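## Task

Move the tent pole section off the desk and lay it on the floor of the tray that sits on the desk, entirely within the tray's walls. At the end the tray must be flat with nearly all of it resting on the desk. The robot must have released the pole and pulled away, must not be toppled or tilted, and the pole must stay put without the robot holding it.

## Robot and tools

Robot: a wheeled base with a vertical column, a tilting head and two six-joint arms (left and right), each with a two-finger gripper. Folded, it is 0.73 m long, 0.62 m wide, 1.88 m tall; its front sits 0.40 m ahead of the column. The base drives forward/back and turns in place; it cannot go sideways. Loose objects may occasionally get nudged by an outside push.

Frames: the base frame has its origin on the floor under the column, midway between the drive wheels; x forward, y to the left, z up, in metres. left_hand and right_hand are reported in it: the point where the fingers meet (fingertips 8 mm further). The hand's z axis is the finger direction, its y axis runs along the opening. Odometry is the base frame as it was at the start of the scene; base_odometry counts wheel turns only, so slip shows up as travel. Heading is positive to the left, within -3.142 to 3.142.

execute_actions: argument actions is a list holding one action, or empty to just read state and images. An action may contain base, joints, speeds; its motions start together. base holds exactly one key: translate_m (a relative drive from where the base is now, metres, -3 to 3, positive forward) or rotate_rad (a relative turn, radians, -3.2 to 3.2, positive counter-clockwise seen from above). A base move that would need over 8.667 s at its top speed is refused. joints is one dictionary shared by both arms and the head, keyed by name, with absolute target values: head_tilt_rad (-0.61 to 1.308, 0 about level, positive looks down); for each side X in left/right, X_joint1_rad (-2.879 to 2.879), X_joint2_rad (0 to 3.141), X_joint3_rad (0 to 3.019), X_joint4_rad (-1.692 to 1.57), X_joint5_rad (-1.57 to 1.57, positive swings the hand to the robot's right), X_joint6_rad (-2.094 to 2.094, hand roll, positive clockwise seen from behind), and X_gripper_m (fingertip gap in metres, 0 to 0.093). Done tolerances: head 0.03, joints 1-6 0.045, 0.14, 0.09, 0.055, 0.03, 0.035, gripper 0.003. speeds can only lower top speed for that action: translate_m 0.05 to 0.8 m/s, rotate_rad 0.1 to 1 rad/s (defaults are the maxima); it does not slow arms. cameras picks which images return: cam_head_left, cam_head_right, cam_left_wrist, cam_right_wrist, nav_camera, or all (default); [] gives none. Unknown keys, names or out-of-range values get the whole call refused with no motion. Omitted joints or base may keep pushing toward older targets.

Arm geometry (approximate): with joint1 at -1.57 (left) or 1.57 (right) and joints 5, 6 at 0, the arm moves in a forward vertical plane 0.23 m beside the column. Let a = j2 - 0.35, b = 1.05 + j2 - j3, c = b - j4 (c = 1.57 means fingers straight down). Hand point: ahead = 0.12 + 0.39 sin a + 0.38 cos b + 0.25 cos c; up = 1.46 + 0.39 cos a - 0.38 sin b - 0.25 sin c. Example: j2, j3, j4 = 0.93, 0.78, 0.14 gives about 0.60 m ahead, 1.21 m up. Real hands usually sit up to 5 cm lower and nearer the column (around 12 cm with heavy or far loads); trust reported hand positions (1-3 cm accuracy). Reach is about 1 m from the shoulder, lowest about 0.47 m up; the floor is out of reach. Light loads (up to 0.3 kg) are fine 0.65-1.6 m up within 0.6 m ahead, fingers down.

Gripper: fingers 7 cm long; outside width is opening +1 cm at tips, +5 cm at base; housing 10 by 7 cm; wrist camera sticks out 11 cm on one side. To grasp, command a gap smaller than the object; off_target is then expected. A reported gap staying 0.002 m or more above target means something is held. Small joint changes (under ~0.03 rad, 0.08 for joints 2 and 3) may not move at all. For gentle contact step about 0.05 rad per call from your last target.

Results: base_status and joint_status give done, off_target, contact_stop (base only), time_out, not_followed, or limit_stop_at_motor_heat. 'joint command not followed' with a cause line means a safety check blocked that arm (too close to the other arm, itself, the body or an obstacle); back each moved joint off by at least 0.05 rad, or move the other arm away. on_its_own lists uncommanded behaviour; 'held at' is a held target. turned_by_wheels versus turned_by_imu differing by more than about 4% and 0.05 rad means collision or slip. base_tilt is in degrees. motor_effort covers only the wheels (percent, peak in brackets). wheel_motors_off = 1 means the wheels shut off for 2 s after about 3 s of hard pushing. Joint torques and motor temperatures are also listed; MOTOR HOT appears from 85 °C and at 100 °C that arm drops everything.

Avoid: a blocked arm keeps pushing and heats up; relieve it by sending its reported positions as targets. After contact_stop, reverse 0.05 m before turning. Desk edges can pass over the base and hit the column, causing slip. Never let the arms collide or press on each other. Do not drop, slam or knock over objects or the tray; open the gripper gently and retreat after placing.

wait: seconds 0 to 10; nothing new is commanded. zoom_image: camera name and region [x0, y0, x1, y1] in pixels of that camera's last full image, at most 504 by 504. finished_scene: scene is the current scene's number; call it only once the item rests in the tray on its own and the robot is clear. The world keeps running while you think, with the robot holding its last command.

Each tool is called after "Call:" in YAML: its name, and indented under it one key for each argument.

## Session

Call:
execute_actions:
  actions: []

Scene clock: 0.00 s.
Joint torques (N m, as the arm reports them, + toward a larger angle): no reading
Motor temperatures (°C, as the motors report them): left_arm=[32 34 31 28 29 30] | right_arm=[29 28 29 30 29 31]
base_odometry: x=+0.000 y=+0.000 heading=+0.000 (m, m, rad; odometry frame)
turned_by_wheels: +0.000 (rad since the last result)
turned_by_imu: +0.000 (rad since the last result)
base_tilt: forward=+0.1 right=+0.0 (deg)
base_status: not commanded
joint_positions: head_tilt_rad=+0.889 left_joint1_rad=-1.561 left_joint2_rad=+0.895 left_joint3_rad=+0.362 left_joint4_rad=-0.904 left_joint5_rad=-0.046 left_joint6_rad=-0.105 left_gripper_m=+0.094 right_joint1_rad=+1.564 right_joint2_rad=+0.859 right_joint3_rad=+0.407 right_joint4_rad=-0.890 right_joint5_rad=-0.028 right_joint6_rad=-0.017 right_gripper_m=+0.094
joint_status: not commanded
wheel_motors_off: 0
motor_effort: left_wheel=+3 right_wheel=+2 (%)
left_hand: x=+0.1267 y=+0.2345 z=+1.2525 quat_wxyz=(+0.439, +0.041, -0.896, -0.047) (m; base frame)
right_hand: x=+0.1604 y=-0.2222 z=+1.2428 quat_wxyz=(+0.398, -0.001, -0.917, -0.014) (m; base frame)
pictures: cam_head_left, cam_head_right, cam_left_wrist, cam_right_wrist, nav_camera
camera_calibration (this result's frames):
cam_head_left: T_world_to_cam=[[0.0385652, -0.996246, -0.077499, 0.143993], [-0.764259, 0.0205578, -0.644581, 1.02811], [0.643755, 0.0840878, -0.760598, 1.05639], [0, 0, 0, 1]] pos_world=[0.100132, 0.0334868, 1.47735]
cam_head_right: T_world_to_cam=[[0.0410154, -0.996837, -0.0680672, 0.0786478], [-0.764013, 0.0126122, -0.645077, 1.02946], [0.643896, 0.0784623, -0.76108, 1.05375], [0, 0, 0, 1]] pos_world=[0.104786, -0.0172644, 1.47142]
cam_left_wrist: T_world_to_cam=[[0.0116619, -0.993941, -0.109298, 0.373556], [-0.0219469, -0.109533, 0.993741, -1.20911], [-0.999691, -0.00919013, -0.0230913, 0.283973], [0, 0, 0, 1]] pos_world=[0.252993, 0.241465, 1.24892]
cam_right_wrist: T_world_to_cam=[[-0.00443646, -0.999455, -0.0327154, -0.177918], [-0.132201, -0.0318424, 0.990711, -1.21608], [-0.991213, 0.00872025, -0.131987, 0.448702], [0, 0, 0, 1]] pos_world=[0.283202, -0.220457, 1.25819]
Images, in order (width x height): cam_head_left 896x504, cam_head_right 896x504, cam_left_wrist 504x504, cam_right_wrist 504x504, nav_camera 896x504.

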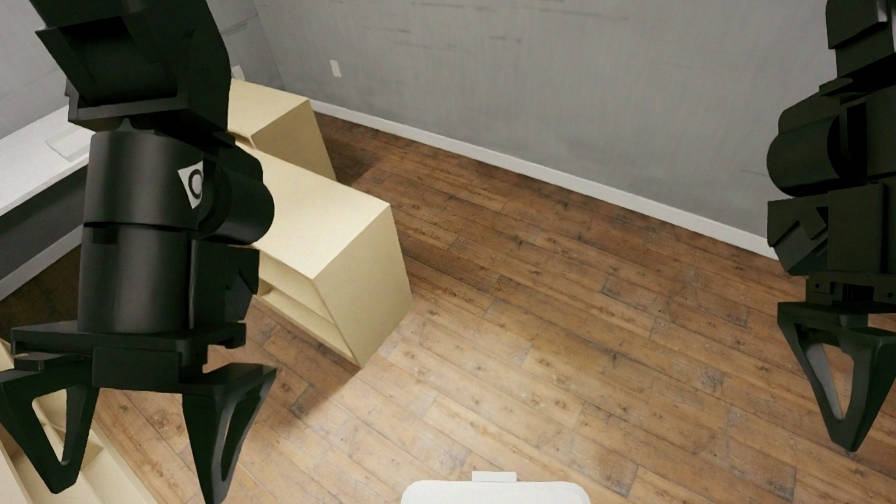

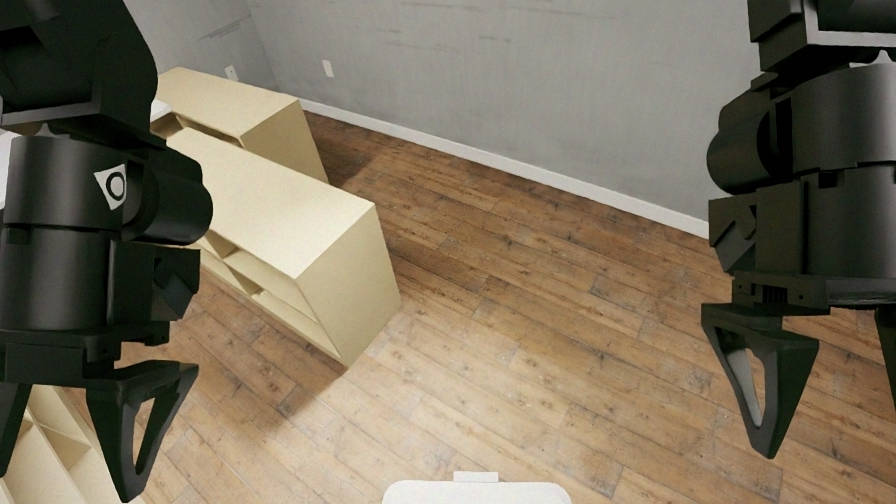

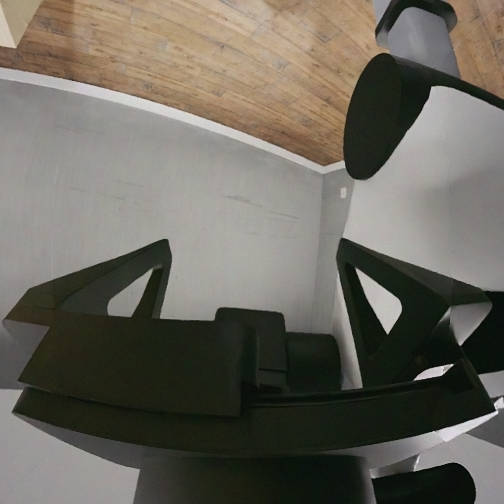

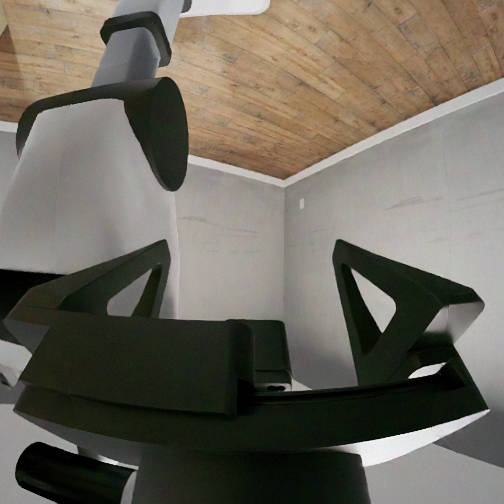

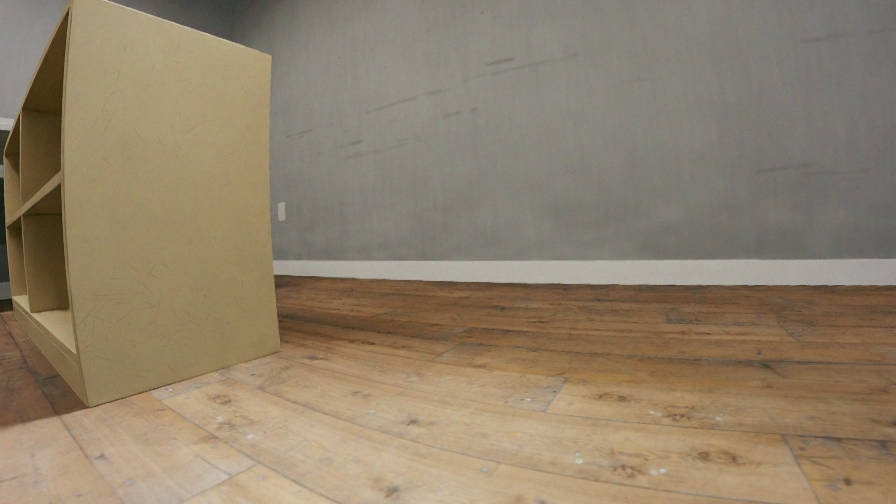

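Call:
execute_actions:
  actions:
    - {"base": {"rotate_rad": 1.055}, "joints": {"head_tilt_rad": 0.55}}
  cameras: ["cam_head_left", "cam_head_right", "nav_camera"]

Scene clock: 23.80 s.
Joint torques (N m, as the arm reports them, + toward a larger angle): left_arm=[-0.57 -7.56 -1.05 -1.18 -0.1   0.01] | right_arm=[ 2.08 -5.14 -0.31 -1.22 -0.06  0.  ]
Motor temperatures (°C, as the motors report them): left_arm=[32 34 31 28 29 30] | right_arm=[29 29 29 30 29 31]
base_odometry: x=+0.000 y=+0.000 heading=+1.054 (m, m, rad; odometry frame)
turned_by_wheels: +1.054 (rad since the last result)
turned_by_imu: +1.053 (rad since the last result)
base_tilt: forward=+0.0 right=+0.0 (deg)
base_status: done
joint_positions: head_tilt_rad=+0.568 left_joint1_rad=-1.561 left_joint2_rad=+0.895 left_joint3_rad=+0.362 left_joint4_rad=-0.904 left_joint5_rad=-0.046 left_joint6_rad=-0.105 left_gripper_m=+0.094 right_joint1_rad=+1.564 right_joint2_rad=+0.859 right_joint3_rad=+0.407 right_joint4_rad=-0.890 right_joint5_rad=-0.028 right_joint6_rad=-0.017 right_gripper_m=+0.094
joint_status: all done
wheel_motors_off: 0
motor_effort: left_wheel=-5(49) right_wheel=+8(38) (%)
left_hand: x=+0.1267 y=+0.2345 z=+1.2525 quat_wxyz=(+0.439, +0.041, -0.896, -0.047) (m; base frame)
right_hand: x=+0.1608 y=-0.2222 z=+1.2427 quat_wxyz=(+0.398, -0.001, -0.917, -0.014) (m; base frame)
pictures: cam_head_left, cam_head_right, nav_camera
camera_calibration (this result's frames):
cam_head_left: T_world_to_cam=[[0.0610629, -0.996246, -0.0613572, 0.118009], [-0.521632, 0.0205578, -0.852923, 1.33683], [0.850983, 0.0840878, -0.518418, 0.673074], [0, 0, 0, 1]] pos_world=[0.11735, 0.0334868, 1.49638]
cam_head_right: T_world_to_cam=[[0.0604095, -0.996837, -0.0516342, 0.0523713], [-0.521242, 0.0126122, -0.853316, 1.338], [0.851268, 0.0784623, -0.518831, 0.67032], [0, 0, 0, 1]] pos_world=[0.123637, -0.0172644, 1.49223]
Images, in order (width x height): cam_head_left 896x504, cam_head_right 896x504, nav_camera 896x504.

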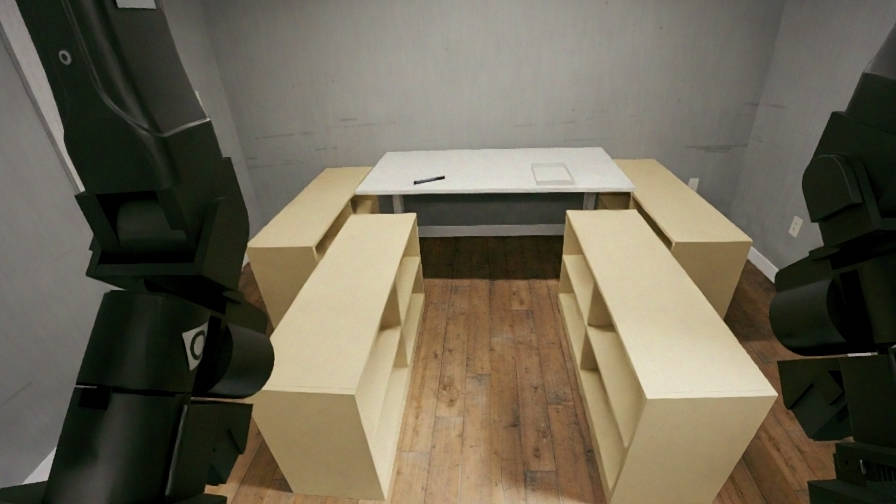

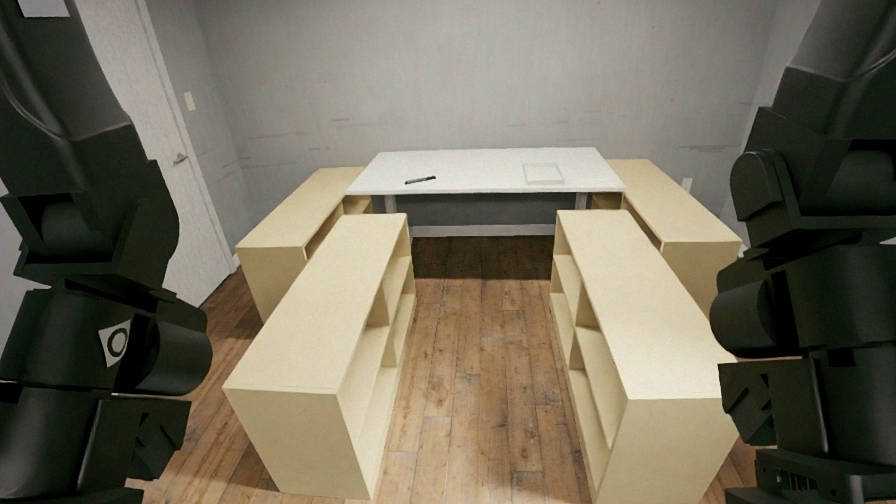

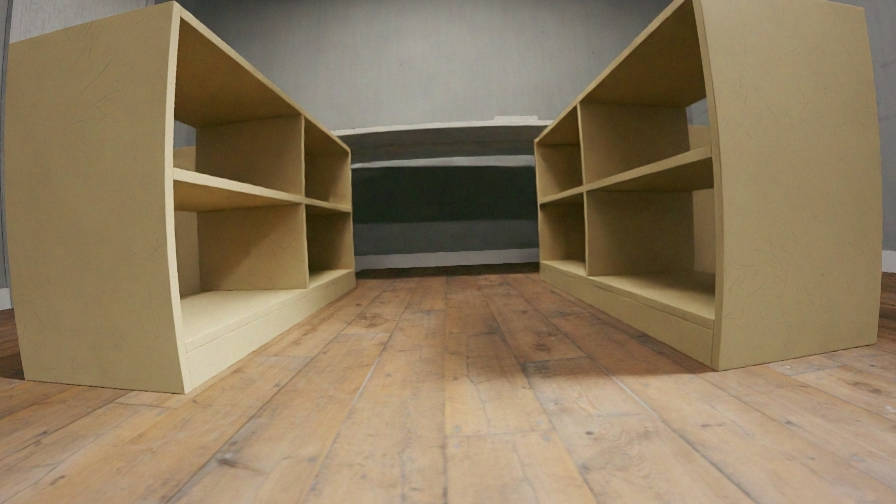

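Call:
zoom_image:
  camera: "cam_head_left"
  region: [345, 130, 645, 250]

Region (345, 130, 645, 250) of cam_head_left's 896x504 image, scaled by 1.680, with more detail than that image has; it fills the top 202 rows of this view, and the rest is white.

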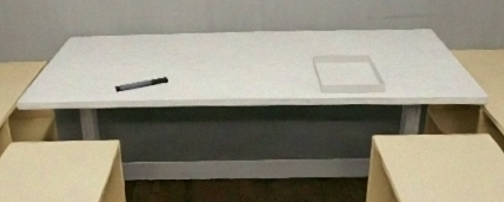

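Call:
execute_actions:
  actions: []

Scene clock: 71.17 s.
Joint torques (N m, as the arm reports them, + toward a larger angle): left_arm=[-0.56 -7.88 -1.05 -1.16 -0.12  0.03] | right_arm=[ 1.54 -5.2  -0.45 -1.24 -0.06  0.01]
Motor temperatures (°C, as the motors report them): left_arm=[32 34 31 28 29 30] | right_arm=[29 29 29 30 29 31]
base_odometry: x=+0.000 y=+0.000 heading=+1.054 (m, m, rad; odometry frame)
turned_by_wheels: +0.000 (rad since the last result)
turned_by_imu: -0.001 (rad since the last result)
base_tilt: forward=+0.0 right=+0.0 (deg)
base_status: done
joint_positions: head_tilt_rad=+0.568 left_joint1_rad=-1.561 left_joint2_rad=+0.895 left_joint3_rad=+0.362 left_joint4_rad=-0.904 left_joint5_rad=-0.046 left_joint6_rad=-0.105 left_gripper_m=+0.094 right_joint1_rad=+1.564 right_joint2_rad=+0.859 right_joint3_rad=+0.407 right_joint4_rad=-0.890 right_joint5_rad=-0.028 right_joint6_rad=-0.017 right_gripper_m=+0.094
joint_status: all done
wheel_motors_off: 0
motor_effort: left_wheel=-5(49) right_wheel=+7(38) (%)
left_hand: x=+0.1267 y=+0.2345 z=+1.2525 quat_wxyz=(+0.439, +0.041, -0.896, -0.047) (m; base frame)
right_hand: x=+0.1608 y=-0.2222 z=+1.2427 quat_wxyz=(+0.398, -0.001, -0.917, -0.014) (m; base frame)
pictures: cam_head_left, cam_head_right, cam_left_wrist, cam_right_wrist, nav_camera
camera_calibration (this result's frames):
cam_head_left: T_world_to_cam=[[0.0610631, -0.996246, -0.0613569, 0.118009], [-0.521628, 0.0205578, -0.852925, 1.33683], [0.850985, 0.0840878, -0.518415, 0.673069], [0, 0, 0, 1]] pos_world=[0.11735, 0.0334868, 1.49638]
cam_head_right: T_world_to_cam=[[0.0604097, -0.996837, -0.051634, 0.0523709], [-0.521238, 0.0126122, -0.853318, 1.33801], [0.85127, 0.0784623, -0.518828, 0.670315], [0, 0, 0, 1]] pos_world=[0.123638, -0.0172644, 1.49223]
cam_left_wrist: T_world_to_cam=[[0.0116619, -0.993941, -0.109298, 0.373556], [-0.0219469, -0.109533, 0.993741, -1.20911], [-0.999691, -0.00919013, -0.0230913, 0.283973], [0, 0, 0, 1]] pos_world=[0.252993, 0.241465, 1.24892]
cam_right_wrist: T_world_to_cam=[[-0.0044067, -0.999455, -0.032716, -0.177926], [-0.132956, -0.0318403, 0.99061, -1.21567], [-0.991112, 0.00871513, -0.132744, 0.450024], [0, 0, 0, 1]] pos_world=[0.283609, -0.220459, 1.25817]
Images, in order (width x height): cam_head_left 896x504, cam_head_right 896x504, cam_left_wrist 504x504, cam_right_wrist 504x504, nav_camera 896x504.

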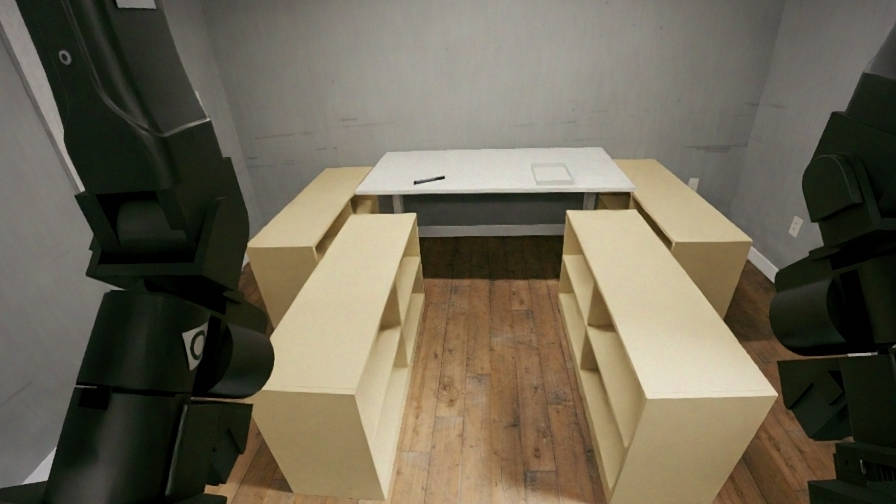

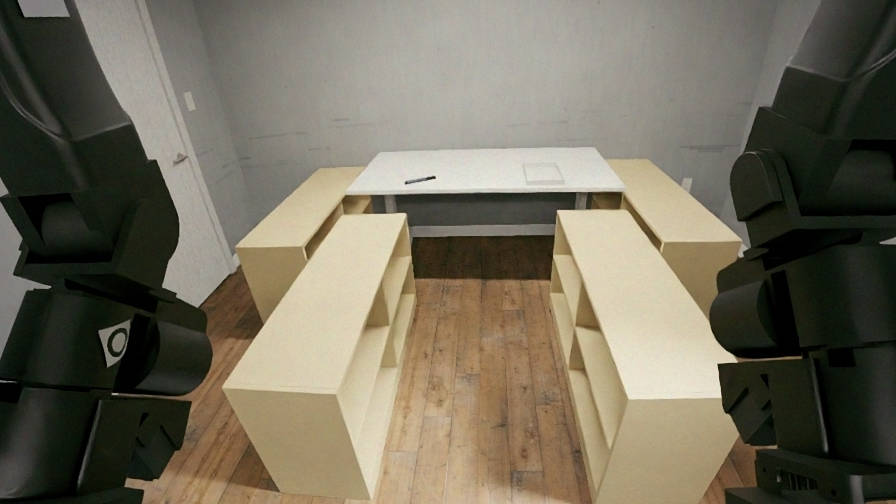

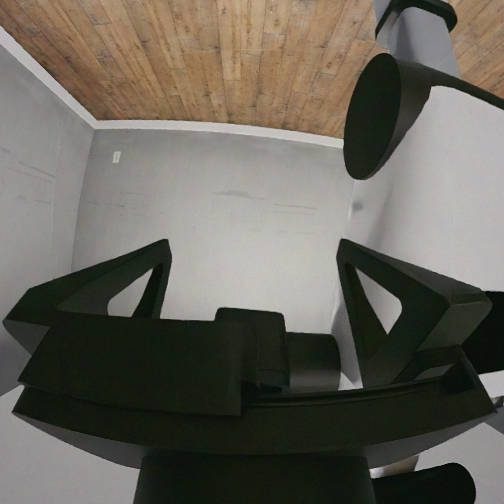

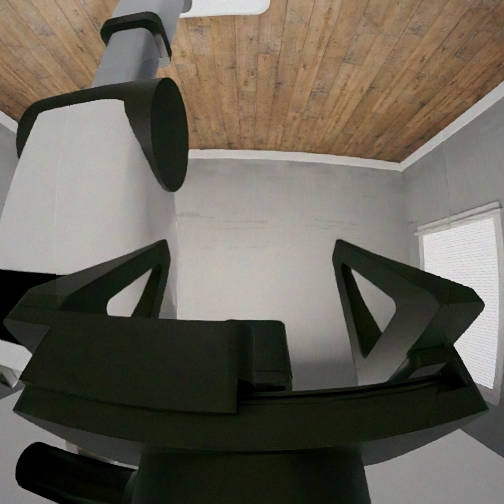

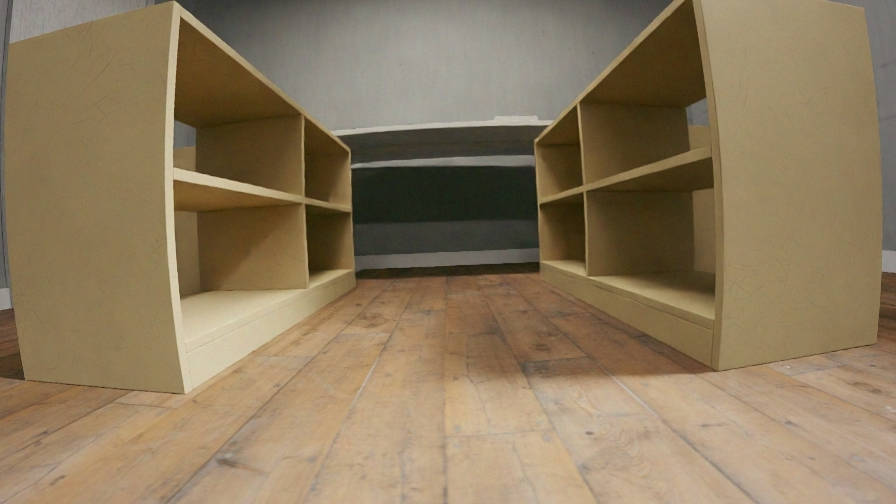

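Call:
execute_actions:
  actions:
    - {"base": {"translate_m": 1.4}, "joints": {"head_tilt_rad": 0.8}}
  cameras: ["cam_head_left", "cam_head_right", "nav_camera"]

Scene clock: 93.17 s.
Joint torques (N m, as the arm reports them, + toward a larger angle): left_arm=[-0.65 -7.94 -1.05 -1.24 -0.11  0.05] | right_arm=[ 1.56 -4.75 -0.54 -1.14 -0.06  0.02]
Motor temperatures (°C, as the motors report them): left_arm=[32 34 31 28 29 30] | right_arm=[29 29 29 30 29 31]
base_odometry: x=+0.692 y=+1.217 heading=+1.054 (m, m, rad; odometry frame)
turned_by_wheels: +0.000 (rad since the last result)
turned_by_imu: -0.003 (rad since the last result)
base_tilt: forward=+0.0 right=+0.0 (deg)
base_status: done
joint_positions: head_tilt_rad=+0.803 left_joint1_rad=-1.561 left_joint2_rad=+0.895 left_joint3_rad=+0.363 left_joint4_rad=-0.904 left_joint5_rad=-0.046 left_joint6_rad=-0.105 left_gripper_m=+0.094 right_joint1_rad=+1.564 right_joint2_rad=+0.859 right_joint3_rad=+0.408 right_joint4_rad=-0.890 right_joint5_rad=-0.028 right_joint6_rad=-0.017 right_gripper_m=+0.094
joint_status: all done
wheel_motors_off: 0
motor_effort: left_wheel=+0(50) right_wheel=-1(58) (%)
left_hand: x=+0.1271 y=+0.2345 z=+1.2524 quat_wxyz=(+0.439, +0.041, -0.896, -0.047) (m; base frame)
right_hand: x=+0.1612 y=-0.2222 z=+1.2426 quat_wxyz=(+0.397, -0.001, -0.918, -0.014) (m; base frame)
pictures: cam_head_left, cam_head_right, nav_camera
camera_calibration (this result's frames):
cam_head_left: T_world_to_cam=[[0.0451227, -0.996246, -0.0738736, 0.138082], [-0.705654, 0.0205578, -0.708258, 1.12324], [0.707118, 0.0840878, -0.702077, 0.963102], [0, 0, 0, 1]] pos_world=[0.105363, 0.0334868, 1.48192]
cam_head_right: T_world_to_cam=[[0.046748, -0.996837, -0.0642653, 0.0725062], [-0.705366, 0.0126122, -0.708731, 1.12455], [0.7073, 0.0784623, -0.702545, 0.960438], [0, 0, 0, 1]] pos_world=[0.110511, -0.0172644, 1.47641]
Images, in order (width x height): cam_head_left 896x504, cam_head_right 896x504, nav_camera 896x504.

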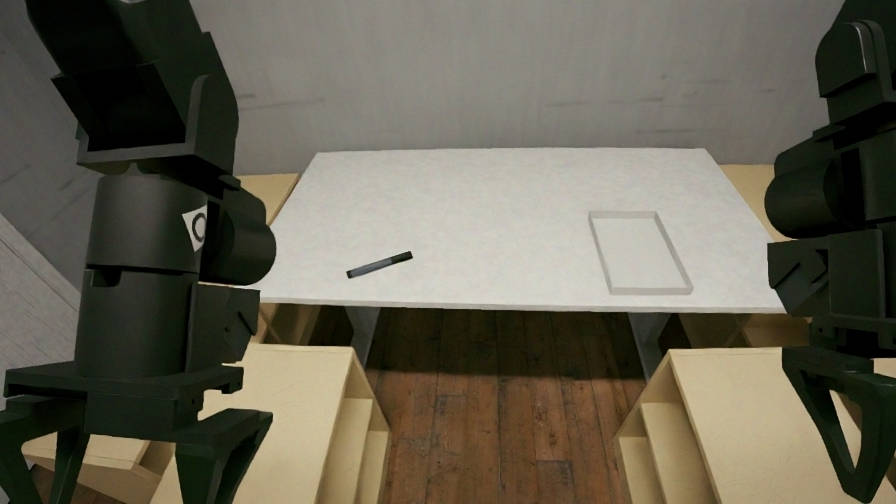

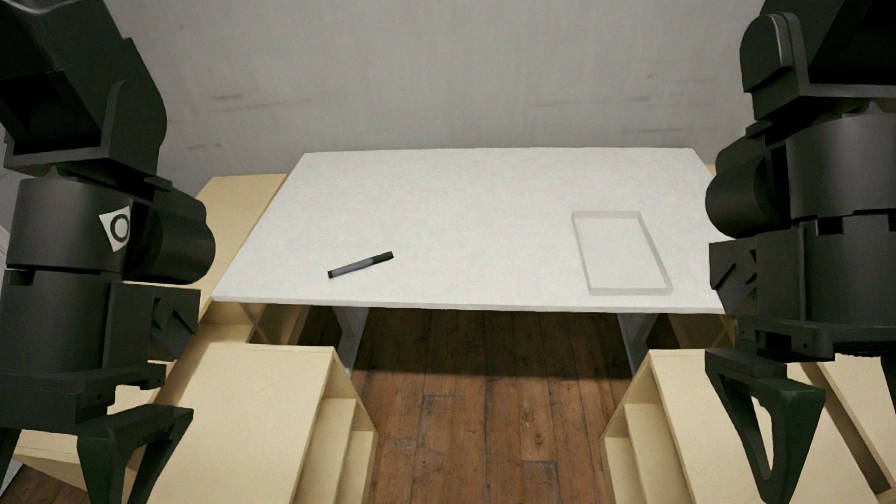

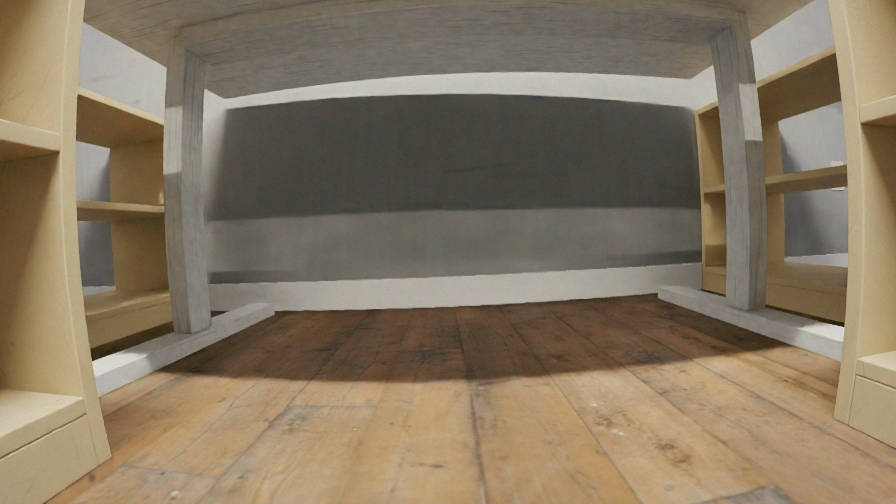

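Call:
zoom_image:
  camera: "cam_head_left"
  region: [330, 235, 430, 295]

Call:
zoom_image:
  camera: "cam_head_right"
  region: [310, 235, 410, 295]

Call:
zoom_image:
  camera: "cam_head_left"
  region: [570, 200, 710, 320]

Call:
zoom_image:
  camera: "cam_head_right"
  region: [550, 200, 690, 320]

Region (330, 235, 430, 295) of cam_head_left's 896x504 image, scaled by 5.040, with more detail than that image has; it fills the top 302 rows of this view, and the rest is white.

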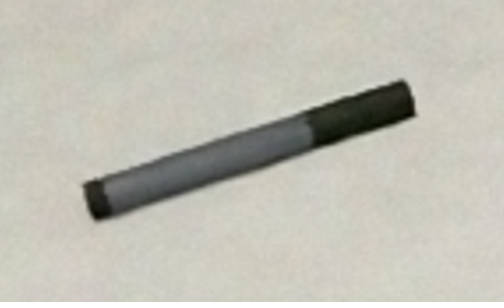

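Region (310, 235, 410, 295) of cam_head_right's 896x504 image, scaled by 5.040, with more detail than that image has; it fills the top 302 rows of this view, and the rest is white.

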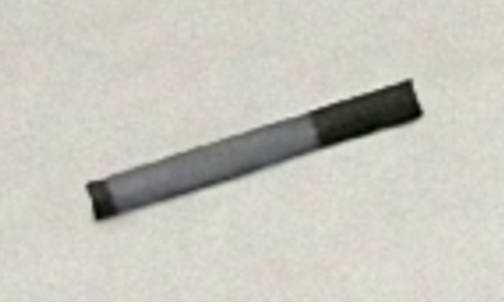

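Region (570, 200, 710, 320) of cam_head_left's 896x504 image, scaled by 3.600, with more detail than that image has; it fills the top 432 rows of this view, and the rest is white.

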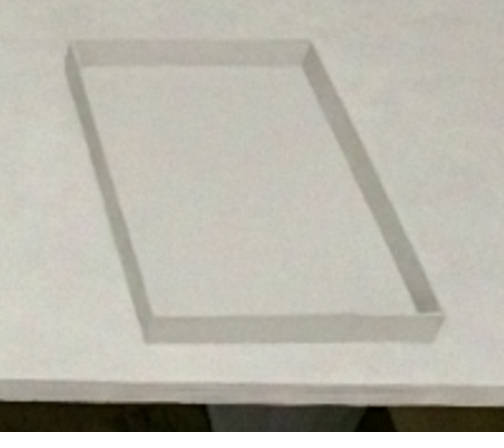

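Region (550, 200, 690, 320) of cam_head_right's 896x504 image, scaled by 3.600, with more detail than that image has; it fills the top 432 rows of this view, and the rest is white.

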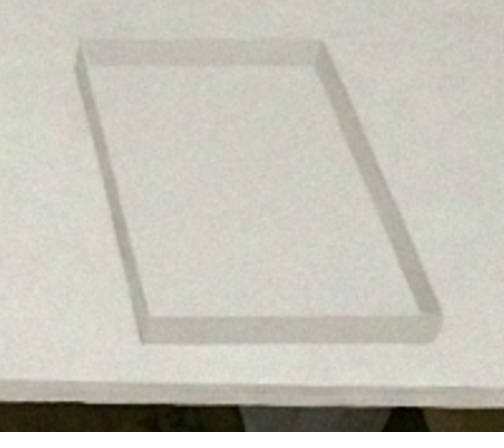

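Call:
execute_actions:
  actions:
    - {"base": {"translate_m": 0.47}, "joints": {"head_tilt_rad": 1.15, "left_joint1_rad": -1.39, "left_joint2_rad": 1.89, "left_joint3_rad": 1.015, "left_joint4_rad": 0.358, "left_joint5_rad": 0.155, "left_joint6_rad": 1.244, "left_gripper_m": 0.07, "right_joint1_rad": 1.2, "right_joint2_rad": 0.75, "right_joint3_rad": 0.5, "right_joint4_rad": 0.6}}
  cameras: ["cam_head_left", "cam_head_right", "cam_left_wrist"]

Scene clock: 215.50 s.
Joint torques (N m, as the arm reports them, + toward a larger angle): left_arm=[  1.46 -14.89  -2.6    0.63   0.2    0.12] | right_arm=[ 1.06 -6.52  4.41  2.92  0.22  0.04]
Motor temperatures (°C, as the motors report them): left_arm=[31 33 30 28 29 30] | right_arm=[29 29 29 30 29 31]
base_odometry: x=+0.924 y=+1.626 heading=+1.054 (m, m, rad; odometry frame)
turned_by_wheels: +0.000 (rad since the last result)
turned_by_imu: -0.002 (rad since the last result)
base_tilt: forward=+0.0 right=+0.0 (deg)
base_status: done
joint_positions: head_tilt_rad=+1.149 left_joint1_rad=-1.391 left_joint2_rad=+1.894 left_joint3_rad=+1.018 left_joint4_rad=+0.350 left_joint5_rad=+0.151 left_joint6_rad=+1.235 left_gripper_m=+0.070 right_joint1_rad=+1.195 right_joint2_rad=+0.744 right_joint3_rad=+0.495 right_joint4_rad=+0.581 right_joint5_rad=-0.028 right_joint6_rad=-0.017 right_gripper_m=+0.094
joint_status: all done
wheel_motors_off: 0
motor_effort: left_wheel=+3(31) right_wheel=+0(30) (%)
left_hand: x=+0.3733 y=+0.3177 z=+0.8677 quat_wxyz=(-0.001, -0.542, -0.841, -0.004) (m; base frame)
right_hand: x=+0.5492 y=-0.3646 z=+1.3042 quat_wxyz=(-0.406, -0.004, -0.897, +0.177) (m; base frame)
pictures: cam_head_left, cam_head_right, cam_left_wrist
camera_calibration (this result's frames):
cam_head_left: T_world_to_cam=[[0.0173556, -0.996246, -0.0848066, 0.156307], [-0.904231, 0.0205578, -0.426548, 0.699338], [0.426691, 0.0840878, -0.90048, 1.28266], [0, 0, 0, 1]] pos_world=[0.0823498, 0.0334868, 1.46657]
cam_head_right: T_world_to_cam=[[0.0221471, -0.996837, -0.0763211, 0.0923022], [-0.904121, 0.0126122, -0.427091, 0.700761], [0.426703, 0.0784623, -0.900982, 1.28006], [0, 0, 0, 1]] pos_world=[0.0853234, -0.0172644, 1.45964]
cam_left_wrist: T_world_to_cam=[[-0.91899, -0.393925, -0.0167474, 0.487863], [-0.325441, 0.733873, 0.596254, -0.621877], [-0.222589, 0.553401, -0.802621, 0.730019], [0, 0, 0, 1]] pos_world=[0.408451, 0.244567, 0.964896]
Images, in order (width x height): cam_head_left 896x504, cam_head_right 896x504, cam_left_wrist 504x504.

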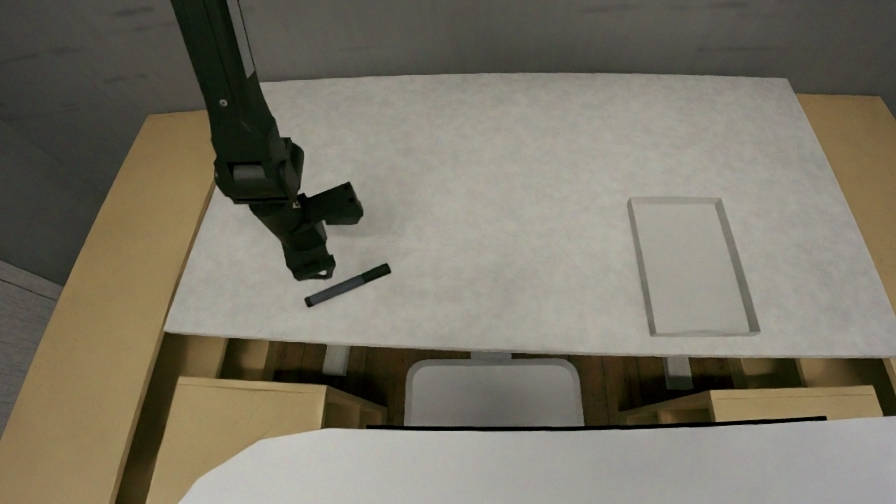

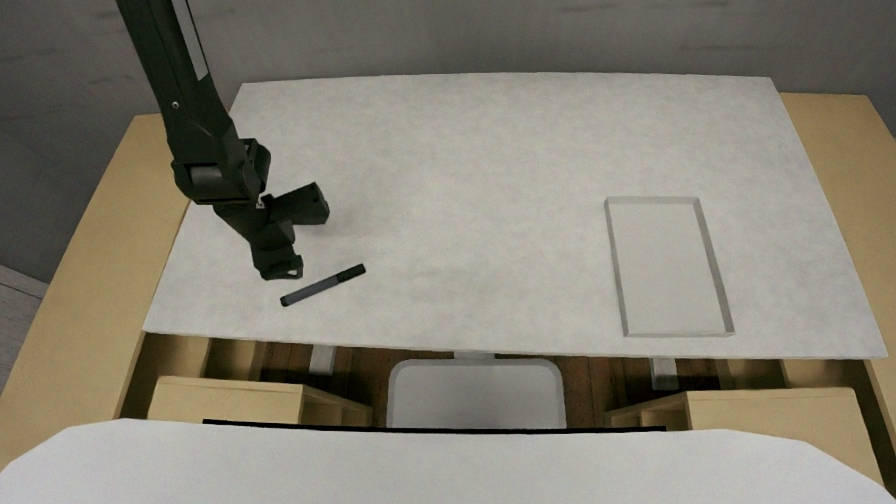

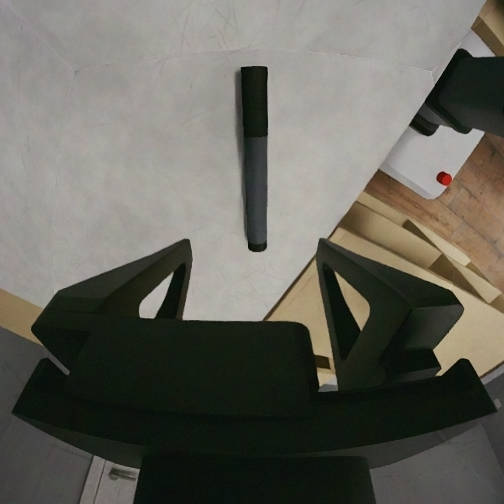

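Call:
zoom_image:
  camera: "cam_left_wrist"
  region: [170, 50, 340, 270]

Call:
zoom_image:
  camera: "cam_head_left"
  region: [270, 240, 410, 330]

Call:
zoom_image:
  camera: "cam_head_left"
  region: [610, 185, 790, 365]

Region (170, 50, 340, 270) of cam_left_wrist's 504x504 image, scaled by 2.291, with more detail than that image has; it fills the left 389 columns of this view, and the rest is white.

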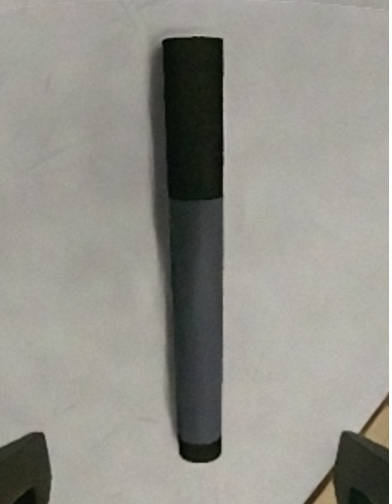

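Region (270, 240, 410, 330) of cam_head_left's 896x504 image, scaled by 3.600, with more detail than that image has; it fills the top 324 rows of this view, and the rest is white.

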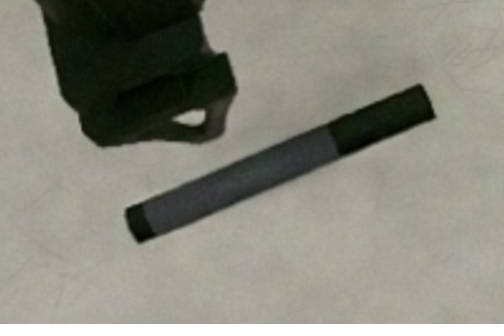

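Region (610, 185, 790, 365) of cam_head_left's 896x504 image, scaled by 2.800, with more detail than that image has.

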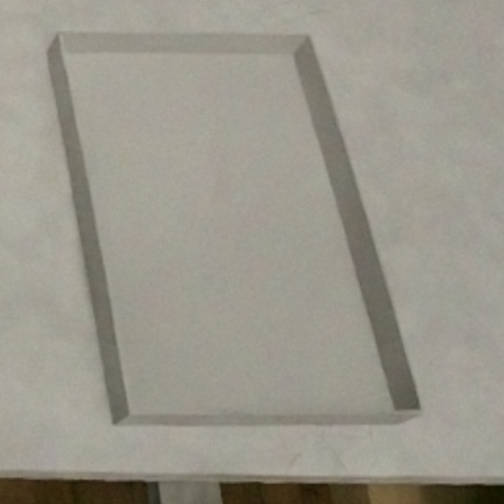

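Call:
execute_actions:
  actions:
    - {"joints": {"left_joint1_rad": -1.432, "left_joint2_rad": 2.122, "left_joint3_rad": 1.27, "left_joint4_rad": 0.325, "left_joint5_rad": 0.12, "left_joint6_rad": 1.195, "left_gripper_m": 0.08}}
  cameras: ["cam_head_left", "cam_left_wrist"]

Scene clock: 303.30 s.
Joint torques (N m, as the arm reports them, + toward a larger angle): left_arm=[  1.05 -15.23  -2.1    0.08  -0.13  -0.03] | right_arm=[ 0.67 -6.59  4.79  2.77  0.21  0.04]
Motor temperatures (°C, as the motors report them): left_arm=[31 34 31 28 29 30] | right_arm=[29 30 31 30 29 31]
base_odometry: x=+0.924 y=+1.626 heading=+1.054 (m, m, rad; odometry frame)
turned_by_wheels: +0.000 (rad since the last result)
turned_by_imu: -0.001 (rad since the last result)
base_tilt: forward=+0.1 right=+0.0 (deg)
base_status: not commanded
joint_positions: head_tilt_rad=+1.149 left_joint1_rad=-1.427 left_joint2_rad=+2.133 left_joint3_rad=+1.267 left_joint4_rad=+0.333 left_joint5_rad=+0.123 left_joint6_rad=+1.200 left_gripper_m=+0.080 right_joint1_rad=+1.195 right_joint2_rad=+0.744 right_joint3_rad=+0.495 right_joint4_rad=+0.581 right_joint5_rad=-0.028 right_joint6_rad=-0.017 right_gripper_m=+0.094
joint_status: all done
wheel_motors_off: 0
motor_effort: left_wheel=+0(2) right_wheel=+0(1) (%)
left_hand: x=+0.3672 y=+0.3092 z=+0.7733 quat_wxyz=(+0.002, -0.534, -0.845, +0.001) (m; base frame)
right_hand: x=+0.5492 y=-0.3646 z=+1.3042 quat_wxyz=(-0.406, -0.004, -0.897, +0.177) (m; base frame)
pictures: cam_head_left, cam_left_wrist
camera_calibration (this result's frames):
cam_head_left: T_world_to_cam=[[0.0173557, -0.996246, -0.0848066, 0.156307], [-0.904231, 0.0205578, -0.426548, 0.699338], [0.426691, 0.0840878, -0.90048, 1.28266], [0, 0, 0, 1]] pos_world=[0.0823498, 0.0334868, 1.46657]
cam_left_wrist: T_world_to_cam=[[-0.912249, -0.409589, -0.00625864, 0.471558], [-0.33239, 0.731206, 0.595697, -0.557618], [-0.239415, 0.545504, -0.803185, 0.666644], [0, 0, 0, 1]] pos_world=[0.404436, 0.237221, 0.870561]
Images, in order (width x height): cam_head_left 896x504, cam_left_wrist 504x504.

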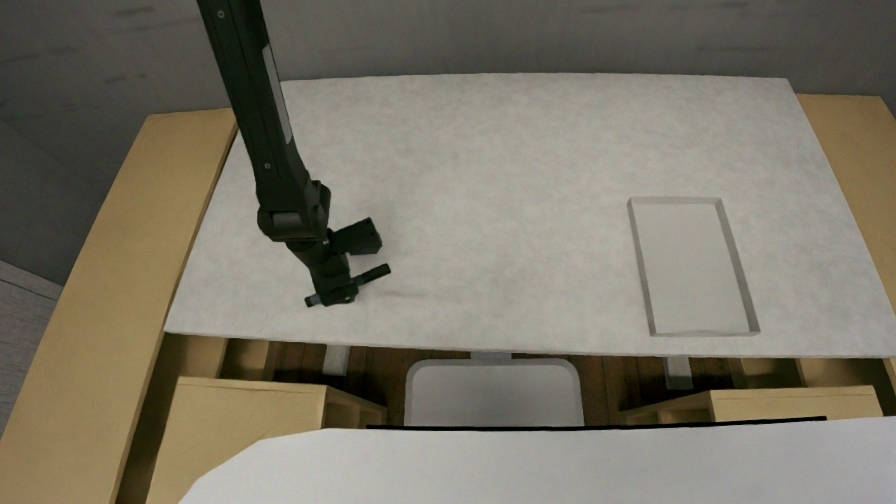

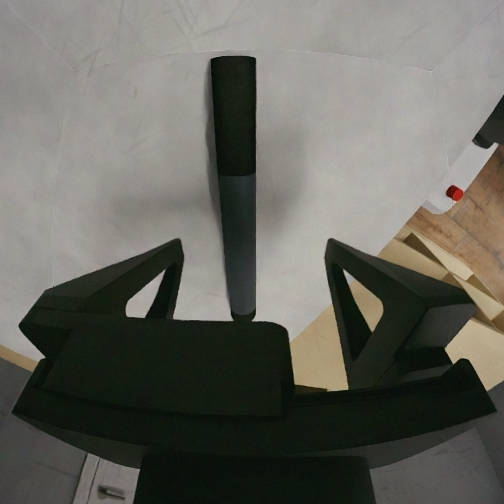

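Call:
zoom_image:
  camera: "cam_left_wrist"
  region: [160, 40, 360, 340]

Region (160, 40, 360, 340) of cam_left_wrist's 504x504 image, scaled by 1.680, with more detail than that image has.

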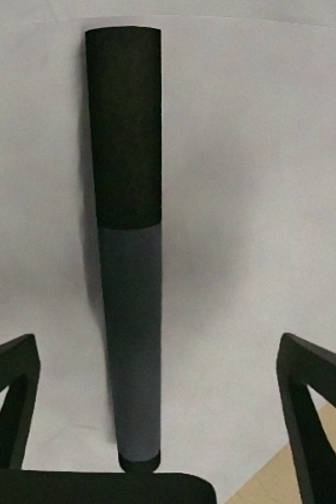

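Call:
execute_actions:
  actions:
    - {"joints": {"left_joint2_rad": 2.196, "left_joint3_rad": 1.37}}
  cameras: ["cam_head_left", "cam_left_wrist"]

Scene clock: 335.60 s.
Joint torques (N m, as the arm reports them, + toward a larger angle): left_arm=[  1.23 -13.87  -2.02   0.26  -0.14  -0.02] | right_arm=[ 0.84 -6.98  4.61  2.85  0.22  0.02]
Motor temperatures (°C, as the motors report them): left_arm=[31 34 30 28 29 30] | right_arm=[29 30 31 30 29 31]
base_odometry: x=+0.924 y=+1.626 heading=+1.054 (m, m, rad; odometry frame)
turned_by_wheels: +0.000 (rad since the last result)
turned_by_imu: -0.001 (rad since the last result)
base_tilt: forward=+0.1 right=+0.0 (deg)
base_status: not commanded
joint_positions: head_tilt_rad=+1.149 left_joint1_rad=-1.427 left_joint2_rad=+2.184 left_joint3_rad=+1.373 left_joint4_rad=+0.333 left_joint5_rad=+0.123 left_joint6_rad=+1.200 left_gripper_m=+0.080 right_joint1_rad=+1.195 right_joint2_rad=+0.744 right_joint3_rad=+0.495 right_joint4_rad=+0.581 right_joint5_rad=-0.028 right_joint6_rad=-0.017 right_gripper_m=+0.094
joint_status: all done
wheel_motors_off: 0
motor_effort: left_wheel=-1(0) right_wheel=+0(0) (%)
left_hand: x=+0.3957 y=+0.3144 z=+0.7483 quat_wxyz=(-0.020, -0.537, -0.843, -0.015) (m; base frame)
right_hand: x=+0.5492 y=-0.3646 z=+1.3042 quat_wxyz=(-0.406, -0.004, -0.897, +0.177) (m; base frame)
pictures: cam_head_left, cam_left_wrist
camera_calibration (this result's frames):
cam_head_left: T_world_to_cam=[[0.0173556, -0.996246, -0.0848066, 0.156307], [-0.904231, 0.0205578, -0.426548, 0.699338], [0.426691, 0.0840878, -0.90048, 1.28266], [0, 0, 0, 1]] pos_world=[0.0823498, 0.0334868, 1.46657]
cam_left_wrist: T_world_to_cam=[[-0.913278, -0.403259, -0.0574924, 0.536277], [-0.359381, 0.73125, 0.579757, -0.514438], [-0.191751, 0.550141, -0.812758, 0.637388], [0, 0, 0, 1]] pos_world=[0.427111, 0.241788, 0.847123]
Images, in order (width x height): cam_head_left 896x504, cam_left_wrist 504x504.

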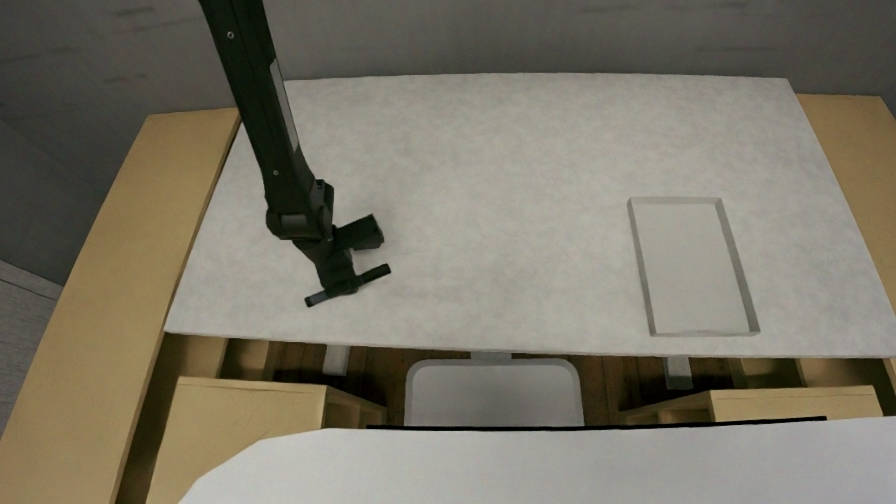

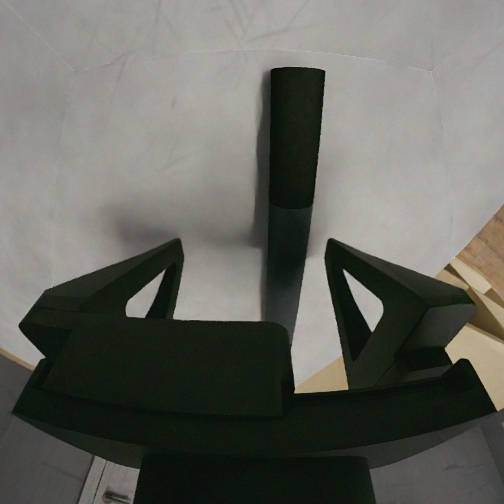

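Call:
execute_actions:
  actions:
    - {"joints": {"left_joint2_rad": 2.222, "left_gripper_m": 0.062}}
  cameras: ["cam_left_wrist"]

Scene clock: 354.20 s.
Joint torques (N m, as the arm reports them, + toward a larger angle): left_arm=[  0.79 -13.37  -2.24   0.08  -0.15  -0.02] | right_arm=[ 0.96 -7.19  4.55  2.75  0.22  0.03]
Motor temperatures (°C, as the motors report them): left_arm=[31 34 30 28 29 30] | right_arm=[29 30 31 30 29 31]
base_odometry: x=+0.924 y=+1.626 heading=+1.054 (m, m, rad; odometry frame)
turned_by_wheels: +0.000 (rad since the last result)
turned_by_imu: -0.001 (rad since the last result)
base_tilt: forward=+0.0 right=+0.0 (deg)
base_status: not commanded
joint_positions: head_tilt_rad=+1.149 left_joint1_rad=-1.427 left_joint2_rad=+2.213 left_joint3_rad=+1.373 left_joint4_rad=+0.333 left_joint5_rad=+0.123 left_joint6_rad=+1.200 left_gripper_m=+0.062 right_joint1_rad=+1.195 right_joint2_rad=+0.744 right_joint3_rad=+0.495 right_joint4_rad=+0.581 right_joint5_rad=-0.028 right_joint6_rad=-0.017 right_gripper_m=+0.094
joint_status: all done
wheel_motors_off: 0
motor_effort: left_wheel=+0(0) right_wheel=+0(1) (%)
left_hand: x=+0.3747 y=+0.3139 z=+0.7405 quat_wxyz=(-0.008, -0.536, -0.844, -0.006) (m; base frame)
right_hand: x=+0.5492 y=-0.3646 z=+1.3042 quat_wxyz=(-0.406, -0.004, -0.897, +0.177) (m; base frame)
pictures: cam_left_wrist
camera_calibration (this result's frames):
cam_left_wrist: T_world_to_cam=[[-0.91308, -0.406669, -0.0300925, 0.497123], [-0.345056, 0.731196, 0.588463, -0.528881], [-0.217306, 0.547697, -0.807964, 0.634129], [0, 0, 0, 1]] pos_world=[0.40922, 0.24157, 0.838539]
Images, in order (width x height): cam_left_wrist 504x504.

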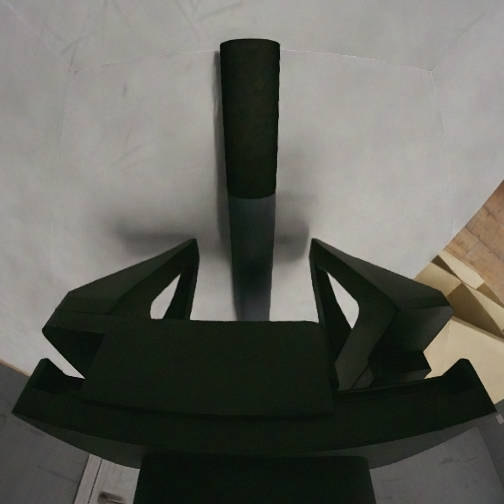

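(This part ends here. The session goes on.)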